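# Slide the overhanging reel fully flat onto scanner glass

## Task

Shift the reel that currently straddles the edge of the scanner's glass until every part of it rests flat on the glass, with the same face up as at the start. It must stay there on its own, not because a gripper is still holding or propping it. Finish by opening the gripper and pulling the arms away.

## Robot and tools

Robot: two 6-joint arms, left_arm and right_arm, each ending in a two-finger parallel gripper with its own wrist camera. Base positions in the scene frame: left_arm at (-0.039, +0.272, 0) m, right_arm at (+0.029, -0.357, 0) m, each turned only slightly about z.

Scene frame: origin on the tabletop midway between the arms, +x pointing out across the table, +z up, left_arm on the +y side. The words left and right are arm names only and do not match the sides of any image.

Gripper geometry: the fingers extend along the gripper's +z axis and close along its y axis. The reported end_effector_position is the point between the finger pads, roughly 1 cm short of the fingertips.

execute_actions(actions, pictures): actions holds zero or one item.
- Empty list: sends nothing and returns the current state.
- Motion item: {"rows": [...], "steps": n}, n from 1 to 15 (15 if omitted). Each control step lasts 1/30 s and uses one row. If there are fewer rows than steps, the final row is reused.
- Wait item: {"steps": n} with no rows, n up to 300. Nothing new is commanded. Time you spend replying counts toward those steps.
- pictures (true/false) decides whether camera images come back. By default they do.

Row layout: a single flat list of exactly 14 numbers covering both arms, even when only one arm should move. The first 7 are left_arm, the next 7 are right_arm. Within each arm the order is waist, shoulder, elbow, wrist pitch, wrist yaw, wrist roll, then gripper opening.
- Joint values are absolute target angles in radians, in the same form the Joint positions line prints. They are not offsets.
- Stated ranges: waist -2.880..2.880, shoulder 0.000..3.142, elbow 0.000..3.019, wrist pitch -1.693..1.571, wrist yaw -1.571..1.571, wrist roll -2.094..2.094.
- A call is refused, and nothing is sent, if a target lies more than 0.019 rad outside its range and also farther out than that joint's current angle. The true limit may differ from the stated one by up to 0.019 rad either way. A target beyond the true limit is clipped to it, and the result reports "joint sent to its limit". That line can refer to an earlier move that is still running. If the line is missing, that does not prove the joint has more room.
- Opening runs from -1 (closed) to +1 (fully open, pad gap 0.094 m). It is an absolute target.

How motion unfolds: joint speed is limited. On every step, each commanded angle is held within a fixed distance of the measured angle: waist 0.264, shoulder 0.32, elbow 0.276, wrist pitch 0.33, wrist yaw 0.186, wrist roll 0.522 rad. If the targets would put a hand more than 70 mm from where it is now, all of that arm's targets are pulled back proportionally.

The simulation keeps running while you think and write. The arms keep heading for the most recent row until motion nearly stops or a step is HELD. After that, only a new action moves them farther or makes them push harder. Fingers that are still closing or opening carry on regardless.

Gripping: grip_measured gives the finger opening on the same -1..1 scale as the command. To keep hold, command about 0.03 below grip_measured. A smaller difference gives a lighter grip. Each finger pad pushes with at most about 50-62 N, and less on items under about 2 mm thick. Readings may be off by about 1 mm of gap.

Result contents:
- A state line with each arm's end_effector_position (m) and end_effector_quat_wxyz in the scene frame. This can be inaccurate, more so at long reach.
- Joint positions (rad, plus pad gap in m) and Joint velocities (rad/s, m/s), one block per arm.
- Joint torques: the total drive output, which includes offsets and noise.
- HELD marks steps on which your row was not fully sent. "joint command not followed" means a clearance check altered or blocked some joint targets on some steps.
- MOTOR HOT appears at 85 °C. At 100 °C an OVER-TEMPERATURE FAULT occurs: that arm and its gripper go limp until they cool.

zoom_image(camera, region): returns an enlarged crop of one camera's latest image. region is [x0, y0, x1, y1] in image pixels, measured from the top-left corner, at most 504x504. Cameras are cam_head_left, cam_head_right, cam_high, cam_low, cam_left_wrist and cam_right_wrist, all 504x504. Calibration data (K, distortion, T_world_to_cam) is supplied for each camera and may be slightly off. Wrist camera poses follow the arm's joints.

read_manual(section): returns only licence text and has no effect on the robot.

finished_scene(scene): ends and grades the given scene number. It cannot be undone. Call it only after the reel sits flat and unsupported, the gripper is open, and the arm has moved away.

Things to avoid:
- Knocking the reel or anything else off the table.
- Dropping the reel or letting it slip.
- Slamming, hard impacts or heavy pushing.
- Letting the two arms hit or press on each other.
- Holding a load longer than needed, which heats the motors.

Expect brief outside tugs on a held part and occasional nudges to loose objects.

Each tool is called after "Request:" by a JSON object that holds its "api" and its "payload".

## Session

Request:
{"api": "execute_actions", "payload": {"actions": []}}

Scene clock: 0.00 s of 4800.00 s.
left_arm: end_effector_position=(+0.7425, +0.7353, +0.1909) grip_measured=+1.000 end_effector_quat_wxyz=(+0.519, +0.082, +0.851, -0.022) | right_arm: end_effector_position=(+0.5084, +0.0537, +0.2005) grip_measured=+1.000 end_effector_quat_wxyz=(+0.113, -0.560, +0.812, -0.119)
Joint positions: left_arm=[ 0.761  2.436  2.409 -0.612  0.686  0.493  0.094] | right_arm=[ 0.752  1.889  1.803 -1.298  0.274 -0.451  0.094]
Joint velocities: left_arm=[-0.015 -0.005 -0.002  0.002  0.007  0.022  0.   ] | right_arm=[ 0.015  0.005  0.002  0.007 -0.037  0.022  0.   ]
Joint torques (N m, as the arm reports them, + toward a larger angle): no reading
camera_calibration (this result's frames):
cam_left_wrist: T_world_to_cam=[[-0.17288, -0.983367, -0.0557035, 0.862375], [-0.872693, 0.179152, -0.454215, 0.611786], [0.456639, -0.0299124, -0.889149, -0.0224199], [0, 0, 0, 1]] pos_world=[0.693226, 0.737757, 0.305985]
cam_right_wrist: T_world_to_cam=[[0.880261, -0.347112, 0.323502, -0.495666], [-0.471432, -0.717077, 0.513374, 0.185479], [0.0537771, -0.604412, -0.794855, 0.287781], [0, 0, 0, 1]] pos_world=[0.50828, 0.134889, 0.293873]

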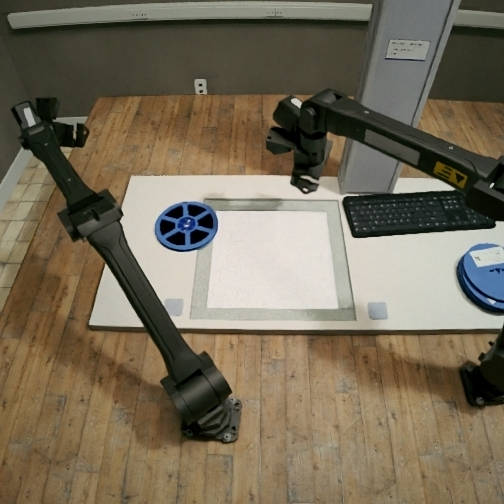

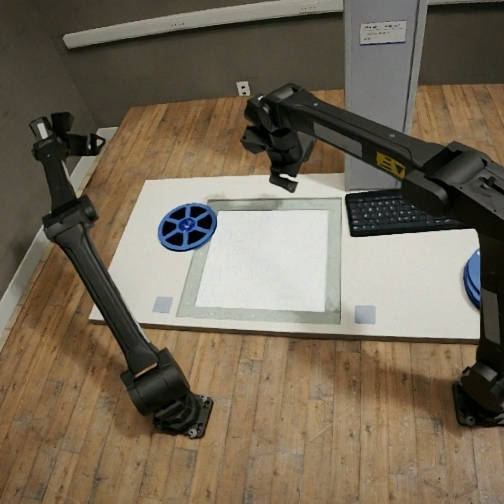

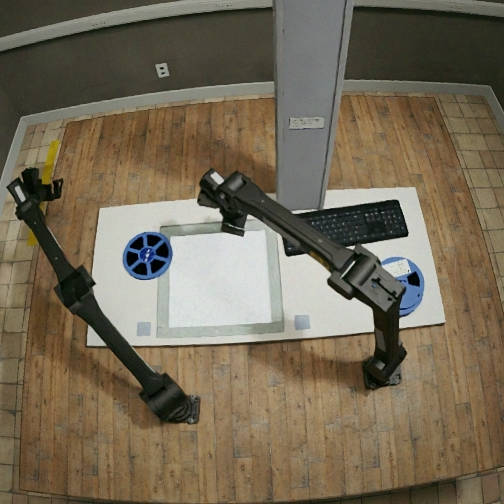

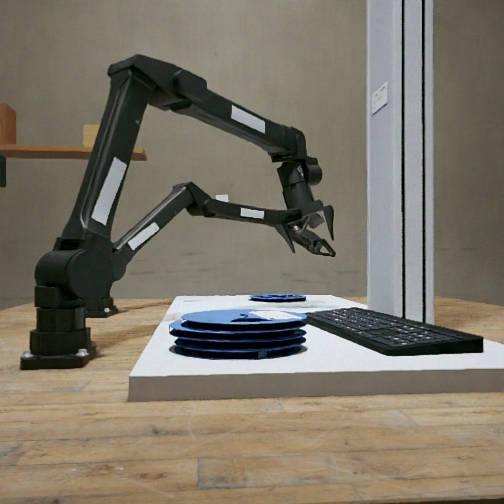

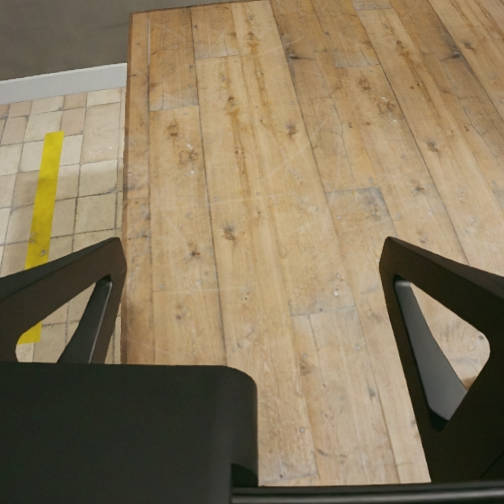

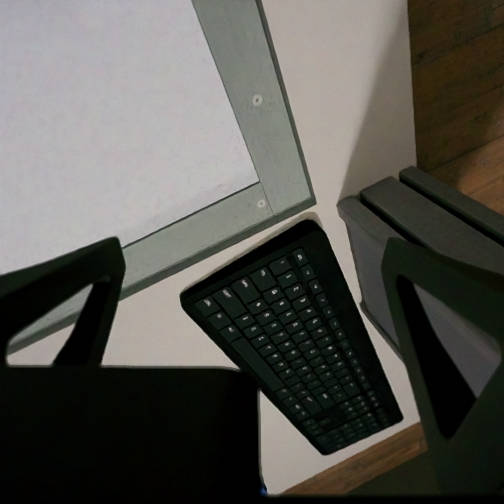

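Request:
{"api": "zoom_image", "payload": {"camera": "cam_head_left", "region": [120, 170, 370, 340]}}

Request:
{"api": "zoom_image", "payload": {"camera": "cam_low", "region": [160, 270, 340, 370]}}

Region (120, 170, 370, 340) of cam_head_left's 504x504 image, scaled by 2.016, with more detail than that image has; it fills the top 343 rows of this view, and the rest is white.

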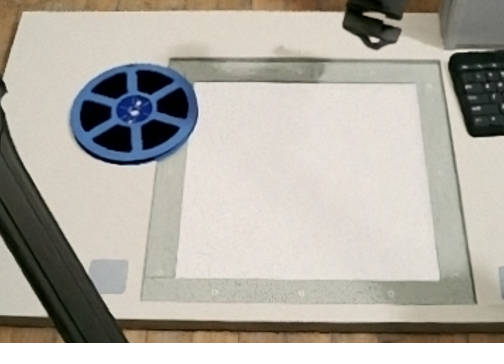

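Region (160, 270, 340, 370) of cam_low's 504x504 image, scaled by 2.800, with more detail than that image has.

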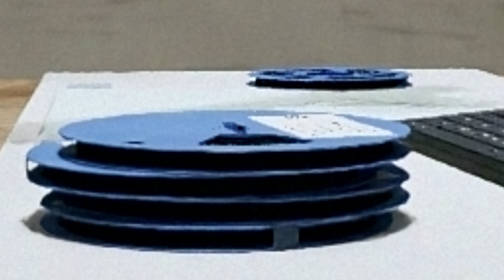

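Request:
{"api": "execute_actions", "payload": {"actions": [{"rows": [[0.74,2.37,2.31,-0.70,0.60,0.69,1, 0.752,1.80,1.68,-1.29,0.24,-0.46,1],[0.71,2.30,2.21,-0.78,0.51,0.89,1, 0.752,1.72,1.56,-1.28,0.20,-0.47,1],[0.71,2.30,2.21,-0.78,0.51,0.89,1, 0.752,1.72,1.56,-1.28,0.20,-0.47,1],[0.68,2.23,2.11,-0.87,0.43,1.09,1, 0.74,1.64,1.44,-1.27,0.16,-0.48,1],[0.68,2.23,2.11,-0.87,0.43,1.09,1, 0.74,1.64,1.44,-1.27,0.16,-0.48,1],[0.65,2.17,2.02,-0.96,0.34,1.28,1, 0.70,1.56,1.32,-1.26,0.12,-0.49,1],[0.65,2.17,2.02,-0.96,0.34,1.28,1, 0.70,1.56,1.32,-1.26,0.12,-0.49,1],[0.62,2.10,1.92,-1.04,0.26,1.48,1, 0.64,1.48,1.20,-1.25,0.08,-0.50,1],[0.62,2.10,1.92,-1.04,0.26,1.48,1, 0.64,1.48,1.20,-1.25,0.08,-0.50,1],[0.585,2.03,1.82,-1.13,0.17,1.68,1, 0.56,1.40,1.09,-1.24,0.04,-0.52,1],[0.585,2.03,1.82,-1.13,0.17,1.68,1, 0.56,1.40,1.09,-1.24,0.04,-0.52,1],[0.55,1.96,1.72,-1.21,0.09,1.87,1, 0.48,1.33,1.0,-1.23,0.0,-0.54,1],[0.55,1.96,1.72,-1.21,0.09,1.87,1, 0.48,1.33,1.0,-1.23,0.0,-0.54,1],[0.519,1.897,1.627,-1.30,0.0,2.07,1, 0.40,1.27,0.92,-1.22,0.0,-0.55,1]], "steps": 15}], "pictures": false}}

Request:
{"api": "execute_actions", "payload": {"actions": [{"steps": 25}]}}

Scene clock: 18.90 s of 4800.00 s.
left_arm: end_effector_position=(+0.5436, +0.5501, +0.1023) grip_measured=+1.000 end_effector_quat_wxyz=(+0.060, +0.497, +0.865, +0.041) | right_arm: end_effector_position=(+0.3370, -0.1781, +0.1397) grip_measured=+1.000 end_effector_quat_wxyz=(-0.010, -0.499, +0.867, -0.003)
Joint positions: left_arm=[ 0.565  2.009  1.746 -1.174  0.053  1.5    0.094] | right_arm=[ 0.499  1.341  0.996 -1.245  0.005 -0.514  0.094]
Joint velocities: left_arm=[-0.65  -1.031 -1.272 -1.175 -0.945  2.205  0.   ] | right_arm=[-1.587 -1.099 -1.16   0.227 -0.066 -0.198  0.   ]
Joint torques (N m, as the arm reports them, + toward a larger angle): left_arm=[  0.73 -22.56   6.89  -0.19   0.02   0.22] | right_arm=[-0.06 -9.17  8.38  0.78 -0.26 -0.03]
Steps of this call (steps 1 to 90: nothing new was sent; then 15.40 s passed at rest; steps 91 to 105: all 15 steps of this action). Readings (joint positions):
91: left_arm=[0.759 2.429 2.396 -0.623 0.644 0.523] | right_arm=[0.752 1.884 1.787 -1.292 0.260 -0.451]
92: left_arm=[0.756 2.403 2.349 -0.657 0.571 0.585] | right_arm=[0.752 1.859 1.735 -1.280 0.231 -0.452]
94: left_arm=[0.748 2.340 2.236 -0.746 0.484 0.716] | right_arm=[0.752 1.786 1.591 -1.274 0.188 -0.457]
98: left_arm=[0.705 2.227 2.052 -0.910 0.328 1.003] | right_arm=[0.738 1.627 1.330 -1.269 0.108 -0.472]
105: the state above

Scene clock: 19.73 s of 4800.00 s.
left_arm: end_effector_position=(+0.4898, +0.5038, +0.1276) grip_measured=+1.000 end_effector_quat_wxyz=(+0.004, +0.733, +0.680, +0.009) | right_arm: end_effector_position=(+0.3283, -0.2248, +0.1369) grip_measured=+1.000 end_effector_quat_wxyz=(-0.004, -0.462, +0.887, -0.001)
Joint positions: left_arm=[ 0.519  1.885  1.63  -1.297  0.002  2.06   0.094] | right_arm=[ 0.388  1.259  0.914 -1.235  0.002 -0.543  0.094]
Joint velocities: left_arm=[-0.005  0.005  0.007  0.012 -0.066  0.007  0.   ] | right_arm=[-0.005 -0.005  0.022  0.002 -0.022 -0.022  0.   ]
Joint torques (N m, as the arm reports them, + toward a larger angle): left_arm=[ -0.33 -18.11   7.19  -0.28  -0.12   0.26] | right_arm=[ 0.86 -7.11  9.43  1.1  -0.22 -0.08]
Steps of this call (steps 1 to 25: the robot went on to your last target). Readings (joint positions):
1: left_arm=[0.543 1.974 1.703 -1.214 0.025 1.595] | right_arm=[0.448 1.307 0.960 -1.242 0.005 -0.519]
2: left_arm=[0.524 1.943 1.665 -1.250 0.012 1.688] | right_arm=[0.406 1.282 0.934 -1.242 0.005 -0.523]
4: left_arm=[0.495 1.903 1.631 -1.290 0.007 1.825] | right_arm=[0.366 1.259 0.915 -1.242 0.005 -0.529]
8: left_arm=[0.489 1.881 1.630 -1.297 0.005 1.967] | right_arm=[0.378 1.259 0.914 -1.236 0.003 -0.537]
25: the state above
camera_calibration (this result's frames):
cam_left_wrist: T_world_to_cam=[[-0.996216, 0.0860309, -0.0123256, 0.446489], [0.0625111, 0.807832, 0.586089, -0.503551], [0.0603787, 0.5831, -0.810153, -0.0950524], [0, 0, 0, 1]] pos_world=[0.482016, 0.423798, 0.223622]
cam_right_wrist: T_world_to_cam=[[0.817976, -0.57525, 0.00129805, -0.399932], [-0.462963, -0.656967, 0.595029, -0.0668995], [-0.341438, -0.48732, -0.803704, 0.235875], [0, 0, 0, 1]] pos_world=[0.3767, -0.159065, 0.2299]

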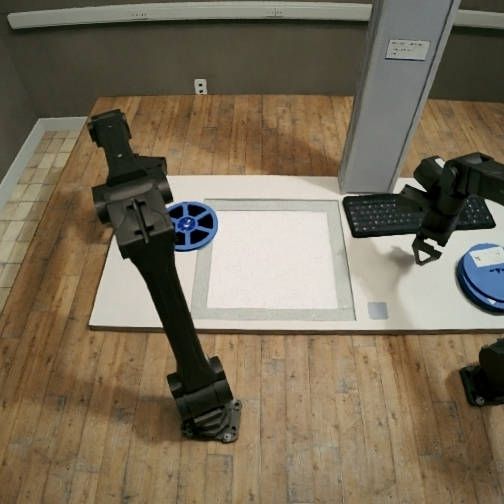

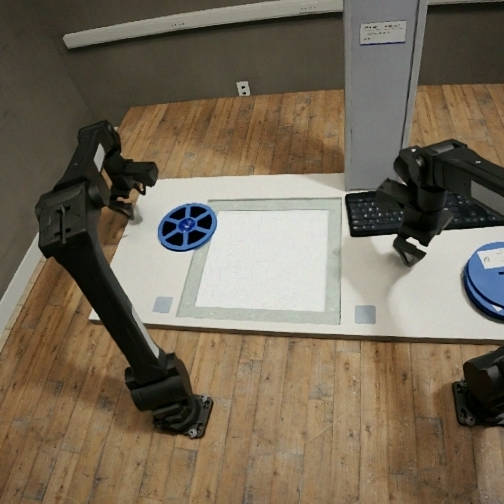

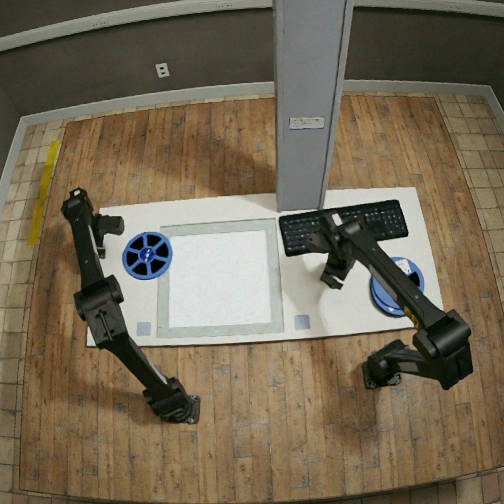

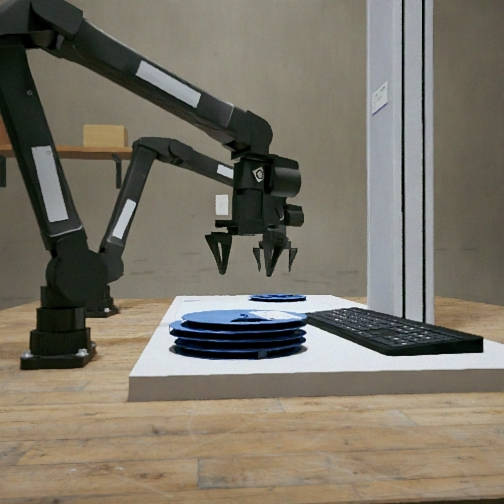

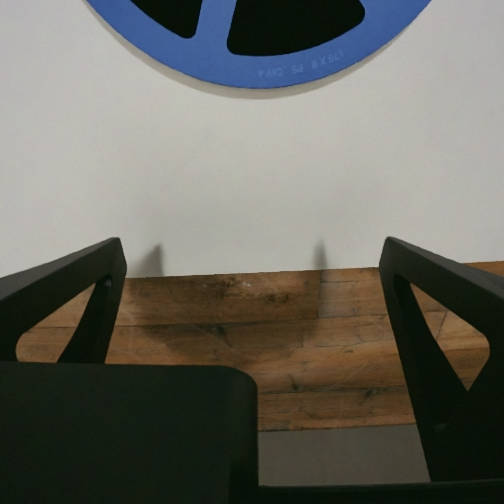

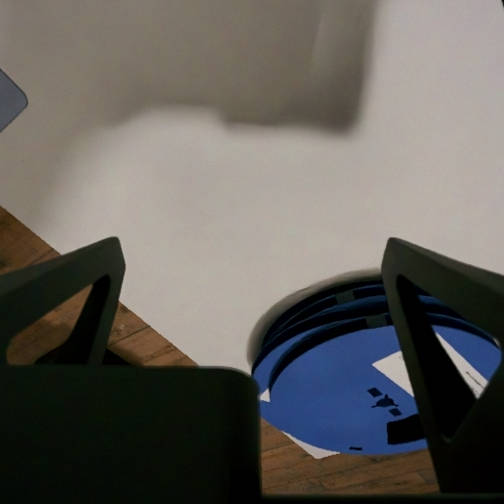

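Request:
{"api": "execute_actions", "payload": {"actions": [{"rows": [[0.519,1.903,1.62,-1.289,0,2.07,1, 0.40,1.27,0.92,-1.22,0,-0.55,1],[0.519,1.909,1.613,-1.277,0,2.07,1, 0.40,1.27,0.92,-1.22,0,-0.55,1],[0.519,1.915,1.605,-1.265,0,2.07,1, 0.40,1.27,0.92,-1.22,0,-0.55,1],[0.519,1.921,1.598,-1.253,0,2.07,1, 0.40,1.27,0.92,-1.22,0,-0.55,1],[0.519,1.927,1.59,-1.241,0,2.07,1, 0.40,1.27,0.92,-1.22,0,-0.55,1],[0.519,1.933,1.583,-1.229,0,2.07,1, 0.40,1.27,0.92,-1.22,0,-0.55,1],[0.519,1.939,1.575,-1.217,0,2.07,1, 0.40,1.27,0.92,-1.22,0,-0.55,1],[0.519,1.944,1.567,-1.205,0,2.07,1, 0.40,1.27,0.92,-1.22,0,-0.55,1],[0.519,1.949,1.56,-1.193,0,2.07,1, 0.40,1.27,0.92,-1.22,0,-0.55,1],[0.519,1.954,1.553,-1.181,0,2.07,1, 0.40,1.27,0.92,-1.22,0,-0.55,1],[0.519,1.958,1.546,-1.169,0,2.07,1, 0.40,1.27,0.92,-1.22,0,-0.55,1],[0.519,1.962,1.54,-1.158,0,2.07,1, 0.40,1.27,0.92,-1.22,0,-0.55,1],[0.519,1.964,1.535,-1.148,0,2.07,1, 0.40,1.27,0.92,-1.22,0,-0.55,1],[0.519,1.966,1.531,-1.14,0,2.07,1, 0.40,1.27,0.92,-1.22,0,-0.55,1]], "steps": 15}], "pictures": false}}

Request:
{"api": "execute_actions", "payload": {"actions": [{"steps": 12}]}}

Scene clock: 26.83 s of 4800.00 s.
left_arm: end_effector_position=(+0.4886, +0.5032, +0.0566) grip_measured=+1.000 end_effector_quat_wxyz=(+0.000, +0.734, +0.679, -0.002) | right_arm: end_effector_position=(+0.3283, -0.2248, +0.1369) grip_measured=+1.000 end_effector_quat_wxyz=(-0.004, -0.462, +0.887, -0.001)
Joint positions: left_arm=[ 0.519  1.956  1.543 -1.16   0.002  2.063  0.094] | right_arm=[ 0.388  1.259  0.914 -1.235  0.002 -0.543  0.094]
Joint velocities: left_arm=[ 0.005  0.2   -0.149  0.178 -0.037 -0.007  0.   ] | right_arm=[ 0.005  0.005  0.012 -0.012 -0.007 -0.051  0.   ]
Joint torques (N m, as the arm reports them, + toward a larger angle): left_arm=[  0.   -19.59   6.59  -0.11  -0.12   0.23] | right_arm=[ 0.82 -7.14  9.41  1.1  -0.21 -0.06]
Steps of this call (steps 1 to 30: the robot went on to your last target; steps 31 to 90: nothing new was sent; then 3.60 s passed at rest; steps 91 to 105: all 15 steps of this action). Readings (joint positions):
91: left_arm=[0.519 1.885 1.630 -1.297 0.002 2.063] | right_arm=[0.388 1.259 0.914 -1.235 0.002 -0.543]
92: left_arm=[0.519 1.885 1.629 -1.295 0.002 2.063] | right_arm=[0.388 1.259 0.914 -1.235 0.002 -0.543]
94: left_arm=[0.519 1.886 1.624 -1.280 0.002 2.063] | right_arm=[0.388 1.259 0.914 -1.235 0.002 -0.543]
98: left_arm=[0.519 1.901 1.598 -1.236 0.002 2.063] | right_arm=[0.388 1.259 0.914 -1.235 0.002 -0.543]
105: the state above

Scene clock: 27.23 s of 4800.00 s.
left_arm: end_effector_position=(+0.4883, +0.5030, +0.0503) grip_measured=+1.000 end_effector_quat_wxyz=(+0.000, +0.734, +0.679, -0.003) | right_arm: end_effector_position=(+0.3283, -0.2248, +0.1369) grip_measured=+1.000 end_effector_quat_wxyz=(-0.004, -0.462, +0.887, -0.001)
Joint positions: left_arm=[ 0.519  1.964  1.537 -1.149  0.002  2.063  0.094] | right_arm=[ 0.388  1.259  0.914 -1.235  0.002 -0.543  0.094]
Joint velocities: left_arm=[ 0.005  0.005 -0.017 -0.007  0.037  0.037  0.   ] | right_arm=[-0.015 -0.005 -0.007 -0.007  0.022 -0.066  0.   ]
Joint torques (N m, as the arm reports them, + toward a larger angle): left_arm=[  0.67 -19.67   6.58   0.11  -0.14   0.22] | right_arm=[ 0.83 -7.13  9.41  1.1  -0.21 -0.06]
Steps of this call (steps 1 to 12: the robot went on to your last target). Readings (joint positions):
1: left_arm=[0.519 1.962 1.539 -1.156 0.002 2.063] | right_arm=[0.388 1.259 0.914 -1.235 0.002 -0.543]
2: left_arm=[0.519 1.967 1.537 -1.154 0.002 2.063] | right_arm=[0.388 1.259 0.914 -1.235 0.002 -0.543]
4: left_arm=[0.519 1.964 1.537 -1.150 0.002 2.063] | right_arm=[0.388 1.259 0.914 -1.235 0.002 -0.543]
8: left_arm=[0.519 1.964 1.537 -1.149 0.002 2.063] | right_arm=[0.388 1.259 0.914 -1.235 0.002 -0.543]
12: the state above
camera_calibration (this result's frames):
cam_left_wrist: T_world_to_cam=[[-0.996058, 0.0882948, 0.00855878, 0.441844], [0.0770651, 0.813499, 0.576438, -0.467048], [0.0439339, 0.574825, -0.817096, -0.144601], [0, 0, 0, 1]] pos_world=[0.482448, 0.424051, 0.14729]
cam_right_wrist: T_world_to_cam=[[0.817976, -0.57525, 0.00129805, -0.399932], [-0.462963, -0.656967, 0.595029, -0.0668995], [-0.341438, -0.48732, -0.803704, 0.235875], [0, 0, 0, 1]] pos_world=[0.3767, -0.159065, 0.2299]

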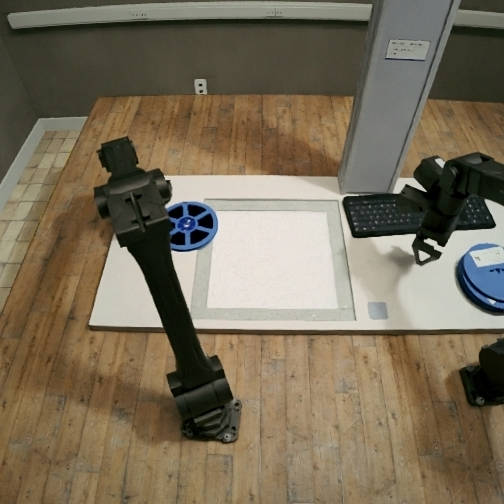

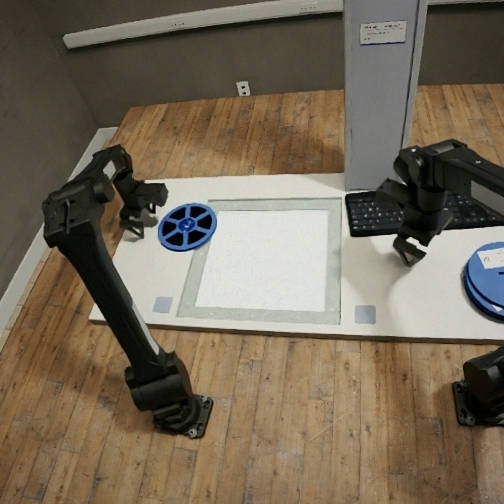

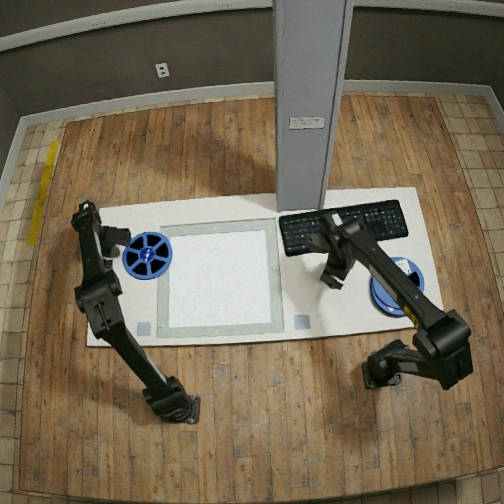

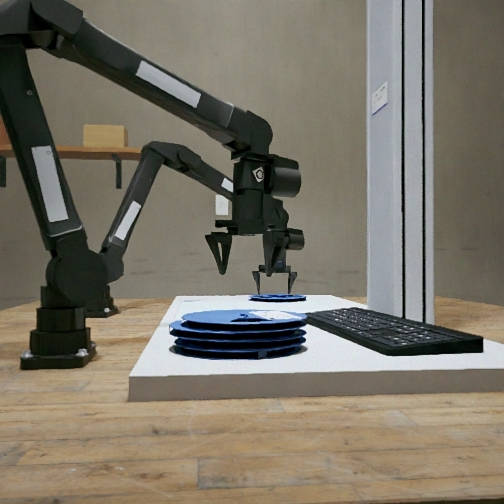

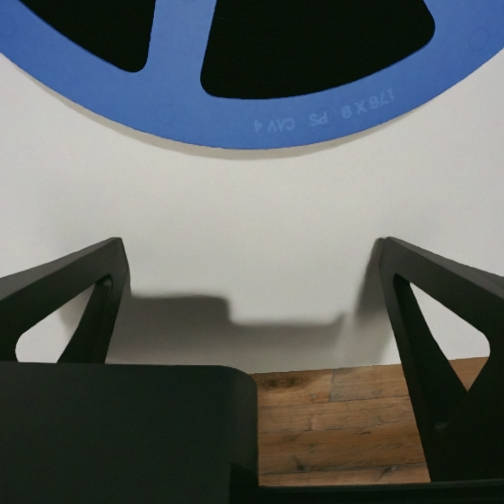

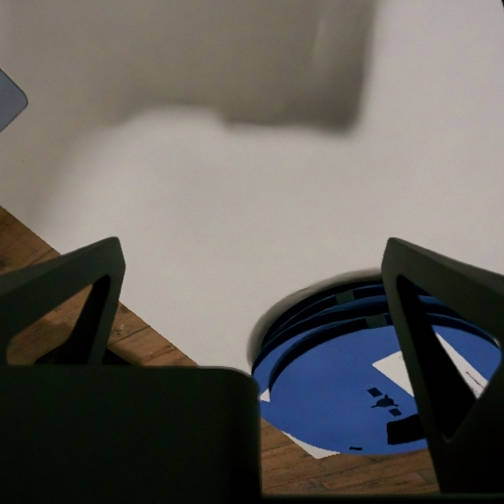

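Request:
{"api": "zoom_image", "payload": {"camera": "cam_left_wrist", "region": [60, 200, 200, 320]}}

Request:
{"api": "zoom_image", "payload": {"camera": "cam_left_wrist", "region": [310, 200, 450, 320]}}

Request:
{"api": "zoom_image", "payload": {"camera": "cam_low", "region": [220, 250, 330, 320]}}

Region (60, 200, 200, 320) of cam_left_wrist's 504x504 image, scaled by 3.600, with more detail than that image has; it fills the top 432 rows of this view, and the rest is white.

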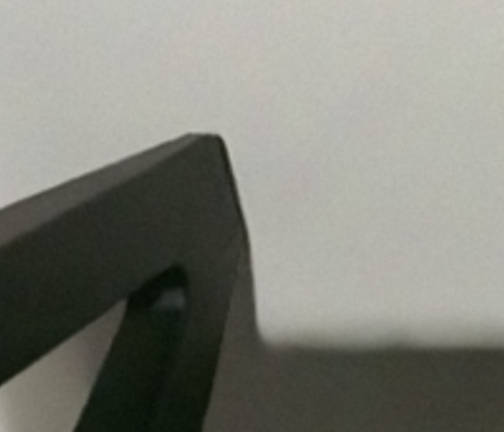

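Region (310, 200, 450, 320) of cam_left_wrist's 504x504 image, scaled by 3.600, with more detail than that image has; it fills the top 432 rows of this view, and the rest is white.

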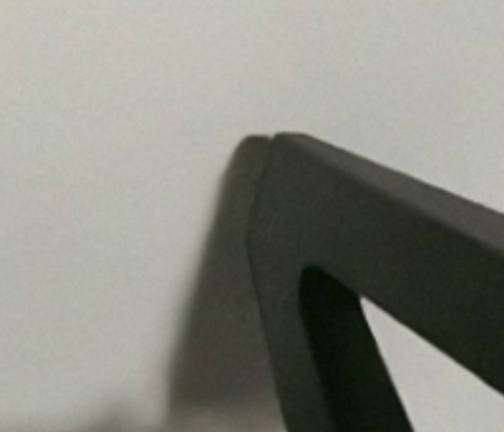

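Region (220, 250, 330, 320) of cam_low's 504x504 image, scaled by 4.582, with more detail than that image has; it fills the top 321 rows of this view, and the rest is white.

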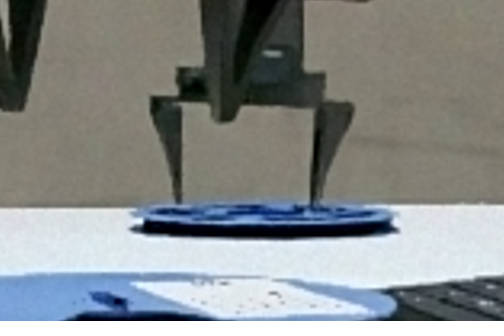

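Request:
{"api": "execute_actions", "payload": {"actions": [{"rows": [[0.510,1.955,1.531,-1.14,0,2.07,1, 0.40,1.27,0.92,-1.22,0,-0.55,1],[0.507,1.950,1.531,-1.14,0,2.07,1, 0.40,1.27,0.92,-1.22,0,-0.55,1],[0.5007,1.9466,1.5276,-1.1375,0,2.07,1, 0.40,1.27,0.92,-1.22,0,-0.55,1],[0.4945,1.9432,1.5222,-1.135,0,2.07,1, 0.40,1.27,0.92,-1.22,0,-0.55,1],[0.4882,1.9399,1.5168,-1.1325,0,2.07,1, 0.40,1.27,0.92,-1.22,0,-0.55,1],[0.482,1.9365,1.5114,-1.13,0,2.07,1, 0.40,1.27,0.92,-1.22,0,-0.55,1],[0.4757,1.9331,1.506,-1.1275,0,2.07,1, 0.40,1.27,0.92,-1.22,0,-0.55,1],[0.4694,1.9297,1.5005,-1.125,0,2.07,1, 0.40,1.27,0.92,-1.22,0,-0.55,1],[0.4632,1.9263,1.4951,-1.1225,0,2.07,1, 0.40,1.27,0.92,-1.22,0,-0.55,1],[0.4569,1.923,1.4897,-1.12,0,2.07,1, 0.40,1.27,0.92,-1.22,0,-0.55,1],[0.4507,1.9196,1.4843,-1.1175,0,2.07,1, 0.40,1.27,0.92,-1.22,0,-0.55,1],[0.4444,1.9162,1.4789,-1.115,0,2.07,1, 0.40,1.27,0.92,-1.22,0,-0.55,1],[0.4381,1.9128,1.4735,-1.1125,0,2.07,1, 0.40,1.27,0.92,-1.22,0,-0.55,1],[0.4319,1.9094,1.4675,-1.11,0,2.07,1, 0.40,1.27,0.92,-1.22,0,-0.55,1],[0.4256,1.906,1.4607,-1.1075,0,2.07,1, 0.40,1.27,0.92,-1.22,0,-0.55,1]], "steps": 15}], "pictures": false}}

Request:
{"api": "execute_actions", "payload": {"actions": [{"steps": 10}]}}

Scene clock: 48.63 s of 4800.00 s.
left_arm: end_effector_position=(+0.4928, +0.4577, +0.0506) grip_measured=+1.000 end_effector_quat_wxyz=(+0.001, +0.759, +0.651, +0.001) | right_arm: end_effector_position=(+0.3283, -0.2248, +0.1369) grip_measured=+1.000 end_effector_quat_wxyz=(-0.004, -0.462, +0.887, -0.001)
Joint positions: left_arm=[ 0.442  1.929  1.482 -1.121  0.002  2.063  0.094] | right_arm=[ 0.388  1.259  0.914 -1.235  0.002 -0.543  0.094]
Joint velocities: left_arm=[-0.259 -0.132 -0.159  0.071 -0.007  0.037  0.   ] | right_arm=[ 0.005 -0.005 -0.002 -0.027 -0.022  0.007  0.   ]
Joint torques (N m, as the arm reports them, + toward a larger angle): left_arm=[  0.06 -20.91   6.01   0.08  -0.12   0.23] | right_arm=[ 0.82 -7.13  9.4   1.1  -0.21 -0.06]
Steps of this call (steps 1 to 30: the robot went on to your last target; steps 31 to 90: nothing new was sent; then 17.90 s passed at rest; steps 91 to 105: all 15 steps of this action). Readings (joint positions):
91: left_arm=[0.519 1.964 1.537 -1.149 0.002 2.063] | right_arm=[0.388 1.259 0.914 -1.235 0.002 -0.543]
92: left_arm=[0.519 1.964 1.537 -1.149 0.002 2.063] | right_arm=[0.388 1.259 0.914 -1.235 0.002 -0.543]
94: left_arm=[0.517 1.963 1.537 -1.147 0.002 2.063] | right_arm=[0.388 1.259 0.914 -1.235 0.002 -0.543]
98: left_arm=[0.500 1.955 1.522 -1.137 0.002 2.063] | right_arm=[0.388 1.259 0.914 -1.235 0.002 -0.543]
105: the state above

Scene clock: 48.97 s of 4800.00 s.
left_arm: end_effector_position=(+0.4938, +0.4468, +0.0520) grip_measured=+1.000 end_effector_quat_wxyz=(+0.001, +0.766, +0.643, +0.003) | right_arm: end_effector_position=(+0.3283, -0.2248, +0.1369) grip_measured=+1.000 end_effector_quat_wxyz=(-0.004, -0.462, +0.887, -0.001)
Joint positions: left_arm=[ 0.423  1.92   1.472 -1.117 -0.     2.063  0.094] | right_arm=[ 0.388  1.259  0.914 -1.235  0.002 -0.543  0.094]
Joint velocities: left_arm=[-0.005 -0.015 -0.007 -0.012  0.022  0.051  0.   ] | right_arm=[-0.005 -0.005  0.012 -0.002  0.022 -0.007  0.   ]
Joint torques (N m, as the arm reports them, + toward a larger angle): left_arm=[  0.49 -19.72   5.95   0.16  -0.05   0.22] | right_arm=[ 0.81 -7.15  9.41  1.1  -0.21 -0.06]
Steps of this call (steps 1 to 10: the robot went on to your last target). Readings (joint positions):
1: left_arm=[0.436 1.925 1.477 -1.119 -0.000 2.063] | right_arm=[0.388 1.259 0.914 -1.235 0.002 -0.543]
2: left_arm=[0.430 1.923 1.474 -1.118 -0.000 2.063] | right_arm=[0.388 1.259 0.914 -1.235 0.002 -0.543]
4: left_arm=[0.423 1.920 1.472 -1.118 -0.000 2.063] | right_arm=[0.388 1.259 0.914 -1.235 0.002 -0.543]
8: left_arm=[0.423 1.920 1.472 -1.117 -0.000 2.063] | right_arm=[0.388 1.259 0.914 -1.235 0.002 -0.543]
10: the state above
camera_calibration (this result's frames):
cam_left_wrist: T_world_to_cam=[[-0.982815, 0.184592, -0.000358694, 0.403226], [0.149824, 0.798833, 0.582596, -0.452422], [0.107829, 0.572531, -0.812762, -0.14193], [0, 0, 0, 1]] pos_world=[0.479385, 0.368236, 0.148369]
cam_right_wrist: T_world_to_cam=[[0.817976, -0.57525, 0.00129805, -0.399932], [-0.462963, -0.656967, 0.595029, -0.0668995], [-0.341438, -0.48732, -0.803704, 0.235875], [0, 0, 0, 1]] pos_world=[0.3767, -0.159065, 0.2299]

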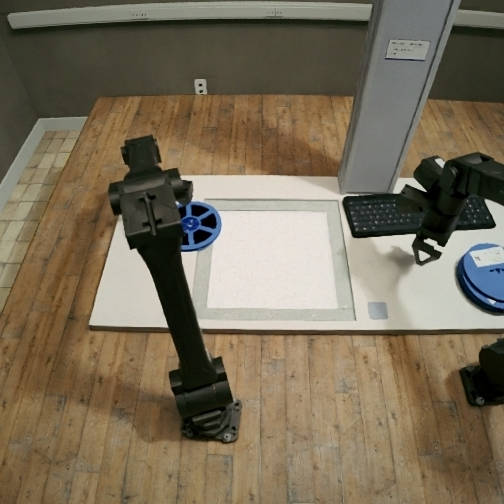

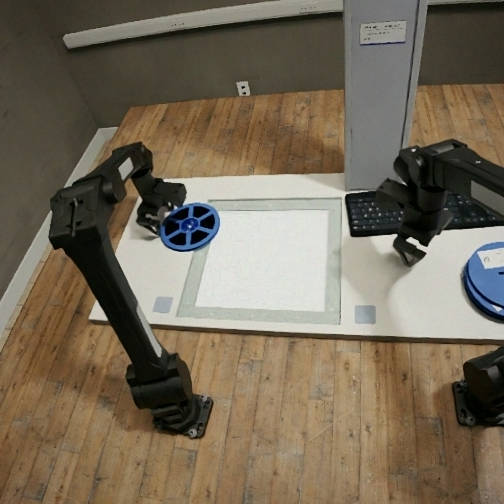

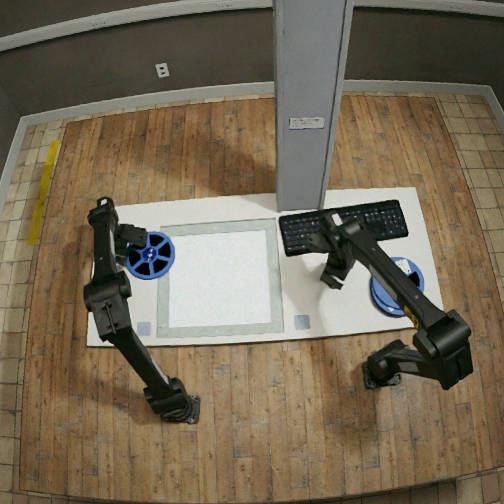

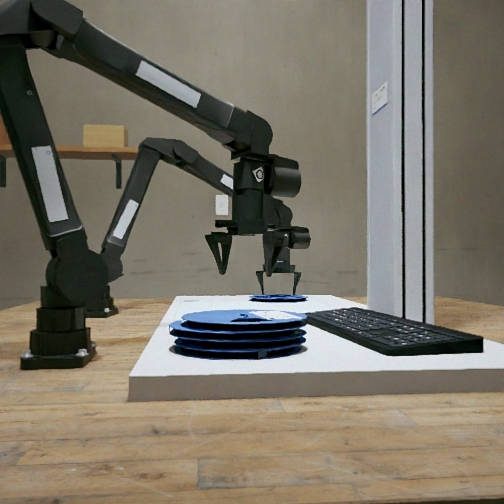

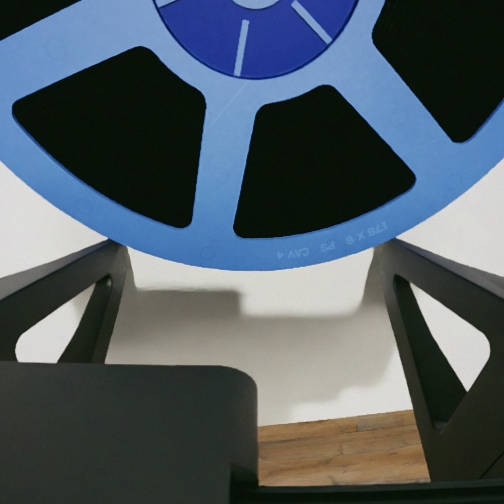

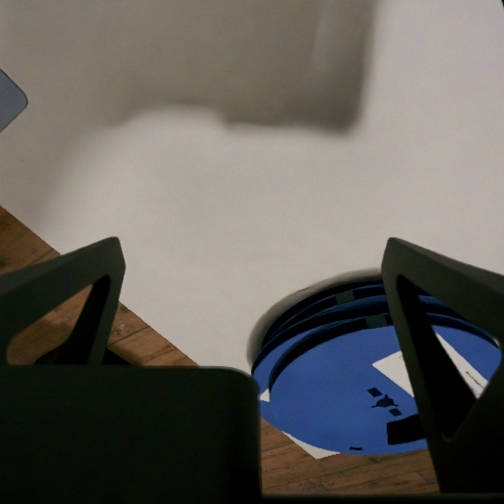

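Request:
{"api": "execute_actions", "payload": {"actions": [{"rows": [[0.4164,1.9018,1.4542,-1.1055,0,2.07,1, 0.40,1.27,0.92,-1.22,0,-0.55,1],[0.4073,1.8977,1.4476,-1.1034,0,2.07,1, 0.40,1.27,0.92,-1.22,0,-0.55,1],[0.3981,1.8935,1.4411,-1.1014,0,2.07,1, 0.40,1.27,0.92,-1.22,0,-0.55,1],[0.3889,1.8894,1.4346,-1.0994,0,2.07,1, 0.40,1.27,0.92,-1.22,0,-0.55,1],[0.3797,1.8852,1.428,-1.0973,0,2.07,1, 0.40,1.27,0.92,-1.22,0,-0.55,1],[0.3706,1.881,1.4215,-1.0953,0,2.07,1, 0.40,1.27,0.92,-1.22,0,-0.55,1],[0.3614,1.8769,1.415,-1.0933,0,2.07,1, 0.40,1.27,0.92,-1.22,0,-0.55,1],[0.3522,1.8727,1.4084,-1.0912,0,2.07,1, 0.40,1.27,0.92,-1.22,0,-0.55,1],[0.343,1.8686,1.4019,-1.0892,0,2.07,1, 0.40,1.27,0.92,-1.22,0,-0.55,1],[0.3339,1.8644,1.3954,-1.0872,0,2.07,1, 0.40,1.27,0.92,-1.22,0,-0.55,1],[0.3247,1.8602,1.3888,-1.0851,0,2.07,1, 0.40,1.27,0.92,-1.22,0,-0.55,1],[0.3155,1.8561,1.3823,-1.0831,0,2.07,1, 0.40,1.27,0.92,-1.22,0,-0.55,1],[0.3063,1.8519,1.3758,-1.0811,0,2.07,1, 0.40,1.27,0.92,-1.22,0,-0.55,1],[0.2972,1.8478,1.3692,-1.079,0,2.07,1, 0.40,1.27,0.92,-1.22,0,-0.55,1],[0.288,1.8436,1.3627,-1.077,0,2.07,1, 0.40,1.27,0.92,-1.22,0,-0.55,1]], "steps": 15}], "pictures": false}}

Request:
{"api": "execute_actions", "payload": {"actions": [{"steps": 10}]}}

Scene clock: 53.07 s of 4800.00 s.
left_arm: end_effector_position=(+0.4862, +0.3823, +0.0509) grip_measured=+1.000 end_effector_quat_wxyz=(+0.000, +0.800, +0.600, +0.002) | right_arm: end_effector_position=(+0.3283, -0.2248, +0.1369) grip_measured=+1.000 end_effector_quat_wxyz=(-0.004, -0.463, +0.887, -0.001)
Joint positions: left_arm=[ 0.313  1.866  1.387 -1.087 -0.001  2.063  0.094] | right_arm=[ 0.388  1.259  0.914 -1.235  0.002 -0.543  0.094]
Joint velocities: left_arm=[-0.337 -0.132 -0.193  0.061  0.051 -0.051  0.   ] | right_arm=[-0.015 -0.005 -0.002  0.002 -0.022  0.022  0.   ]
Joint torques (N m, as the arm reports them, + toward a larger angle): left_arm=[ -0.18 -19.23   5.63  -0.14  -0.04   0.22] | right_arm=[ 0.84 -7.15  9.4   1.1  -0.21 -0.05]
Steps of this call (steps 1 to 30: the robot went on to your last target; steps 31 to 90: nothing new was sent; then 0.60 s passed at rest; steps 91 to 105: all 15 steps of this action). Readings (joint positions):
91: left_arm=[0.423 1.920 1.471 -1.116 -0.000 2.063] | right_arm=[0.388 1.259 0.914 -1.235 0.002 -0.543]
92: left_arm=[0.423 1.919 1.469 -1.114 -0.000 2.063] | right_arm=[0.388 1.259 0.914 -1.235 0.002 -0.543]
94: left_arm=[0.420 1.914 1.460 -1.108 -0.000 2.063] | right_arm=[0.388 1.259 0.914 -1.235 0.002 -0.543]
98: left_arm=[0.395 1.896 1.433 -1.101 -0.001 2.063] | right_arm=[0.388 1.259 0.914 -1.235 0.002 -0.543]
105: the state above

Scene clock: 53.40 s of 4800.00 s.
left_arm: end_effector_position=(+0.4852, +0.3659, +0.0517) grip_measured=+1.000 end_effector_quat_wxyz=(-0.000, +0.809, +0.588, +0.001) | right_arm: end_effector_position=(+0.3283, -0.2248, +0.1369) grip_measured=+1.000 end_effector_quat_wxyz=(-0.004, -0.463, +0.887, -0.001)
Joint positions: left_arm=[ 0.283  1.857  1.374 -1.086 -0.001  2.064  0.094] | right_arm=[ 0.388  1.259  0.914 -1.235  0.002 -0.543  0.094]
Joint velocities: left_arm=[-0.005 -0.005 -0.007  0.007  0.066 -0.066  0.   ] | right_arm=[ 0.005 -0.005 -0.007 -0.012  0.022 -0.007  0.   ]
Joint torques (N m, as the arm reports them, + toward a larger angle): left_arm=[  0.46 -18.84   5.94   0.15  -0.02   0.22] | right_arm=[ 0.85 -7.15  9.4   1.09 -0.21 -0.06]
Steps of this call (steps 1 to 10: the robot went on to your last target). Readings (joint positions):
1: left_arm=[0.302 1.862 1.381 -1.086 -0.001 2.063] | right_arm=[0.388 1.259 0.914 -1.235 0.002 -0.543]
2: left_arm=[0.294 1.860 1.378 -1.086 -0.001 2.063] | right_arm=[0.388 1.259 0.914 -1.235 0.002 -0.543]
4: left_arm=[0.283 1.857 1.374 -1.086 -0.001 2.063] | right_arm=[0.388 1.259 0.914 -1.235 0.002 -0.543]
8: left_arm=[0.283 1.857 1.374 -1.086 -0.001 2.064] | right_arm=[0.388 1.259 0.914 -1.235 0.002 -0.543]
10: the state above
camera_calibration (this result's frames):
cam_left_wrist: T_world_to_cam=[[-0.947312, 0.320288, 0.00386914, 0.342592], [0.262644, 0.769789, 0.581759, -0.430358], [0.183352, 0.552123, -0.813352, -0.124108], [0, 0, 0, 1]] pos_world=[0.460327, 0.290079, 0.148096]
cam_right_wrist: T_world_to_cam=[[0.818196, -0.574938, 0.00129476, -0.399934], [-0.462711, -0.657146, 0.595028, -0.0670221], [-0.341253, -0.487448, -0.803704, 0.235786], [0, 0, 0, 1]] pos_world=[0.376675, -0.159047, 0.2299]

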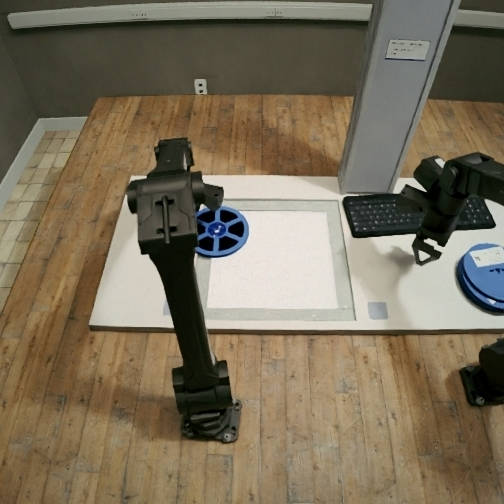

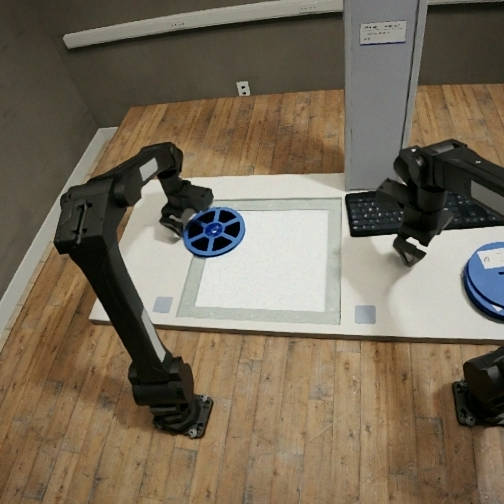

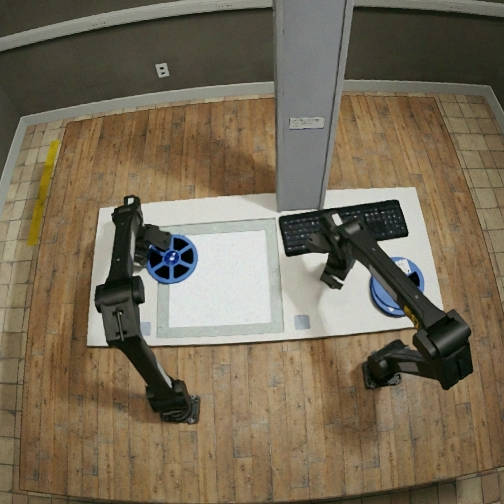

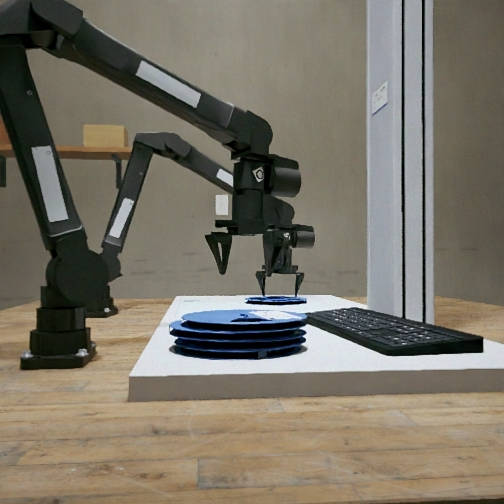

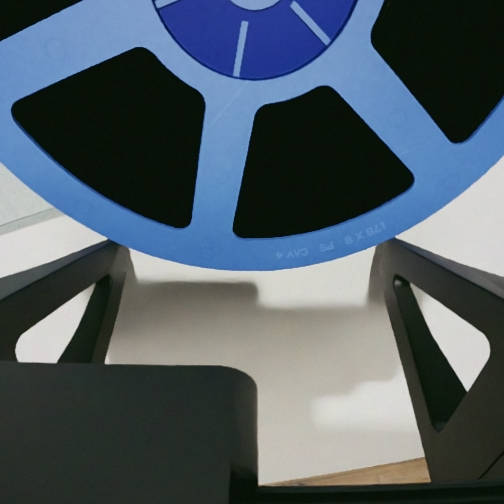

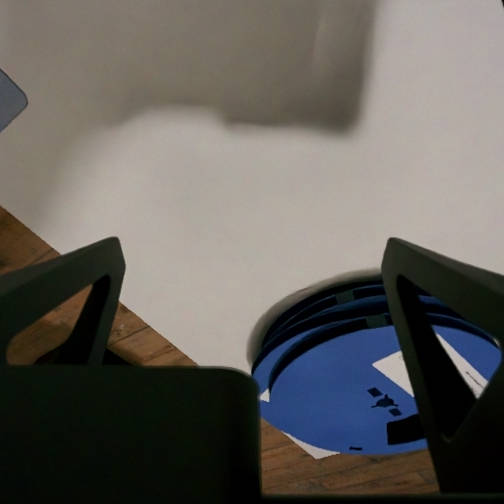

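Request:
{"api": "zoom_image", "payload": {"camera": "cam_left_wrist", "region": [0, 150, 200, 320]}}

Request:
{"api": "zoom_image", "payload": {"camera": "cam_left_wrist", "region": [310, 200, 450, 320]}}

Region (0, 150, 200, 320) of cam_left_wrist's 504x504 image, scaled by 2.520, with more detail than that image has; it fills the top 428 rows of this view, and the rest is white.

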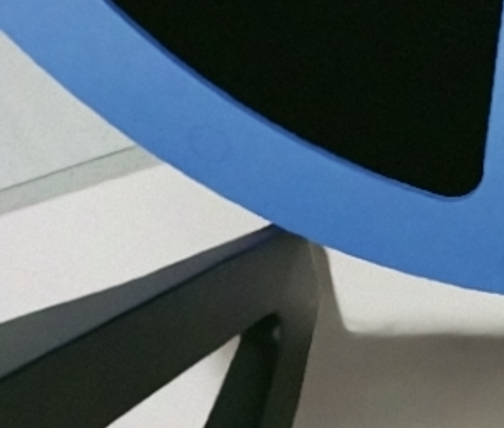

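Region (310, 200, 450, 320) of cam_left_wrist's 504x504 image, scaled by 3.600, with more detail than that image has; it fills the top 432 rows of this view, and the rest is white.

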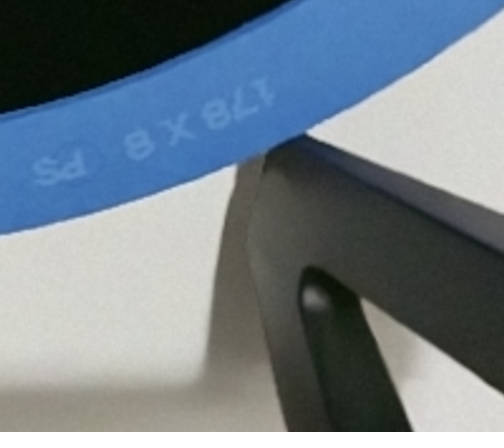

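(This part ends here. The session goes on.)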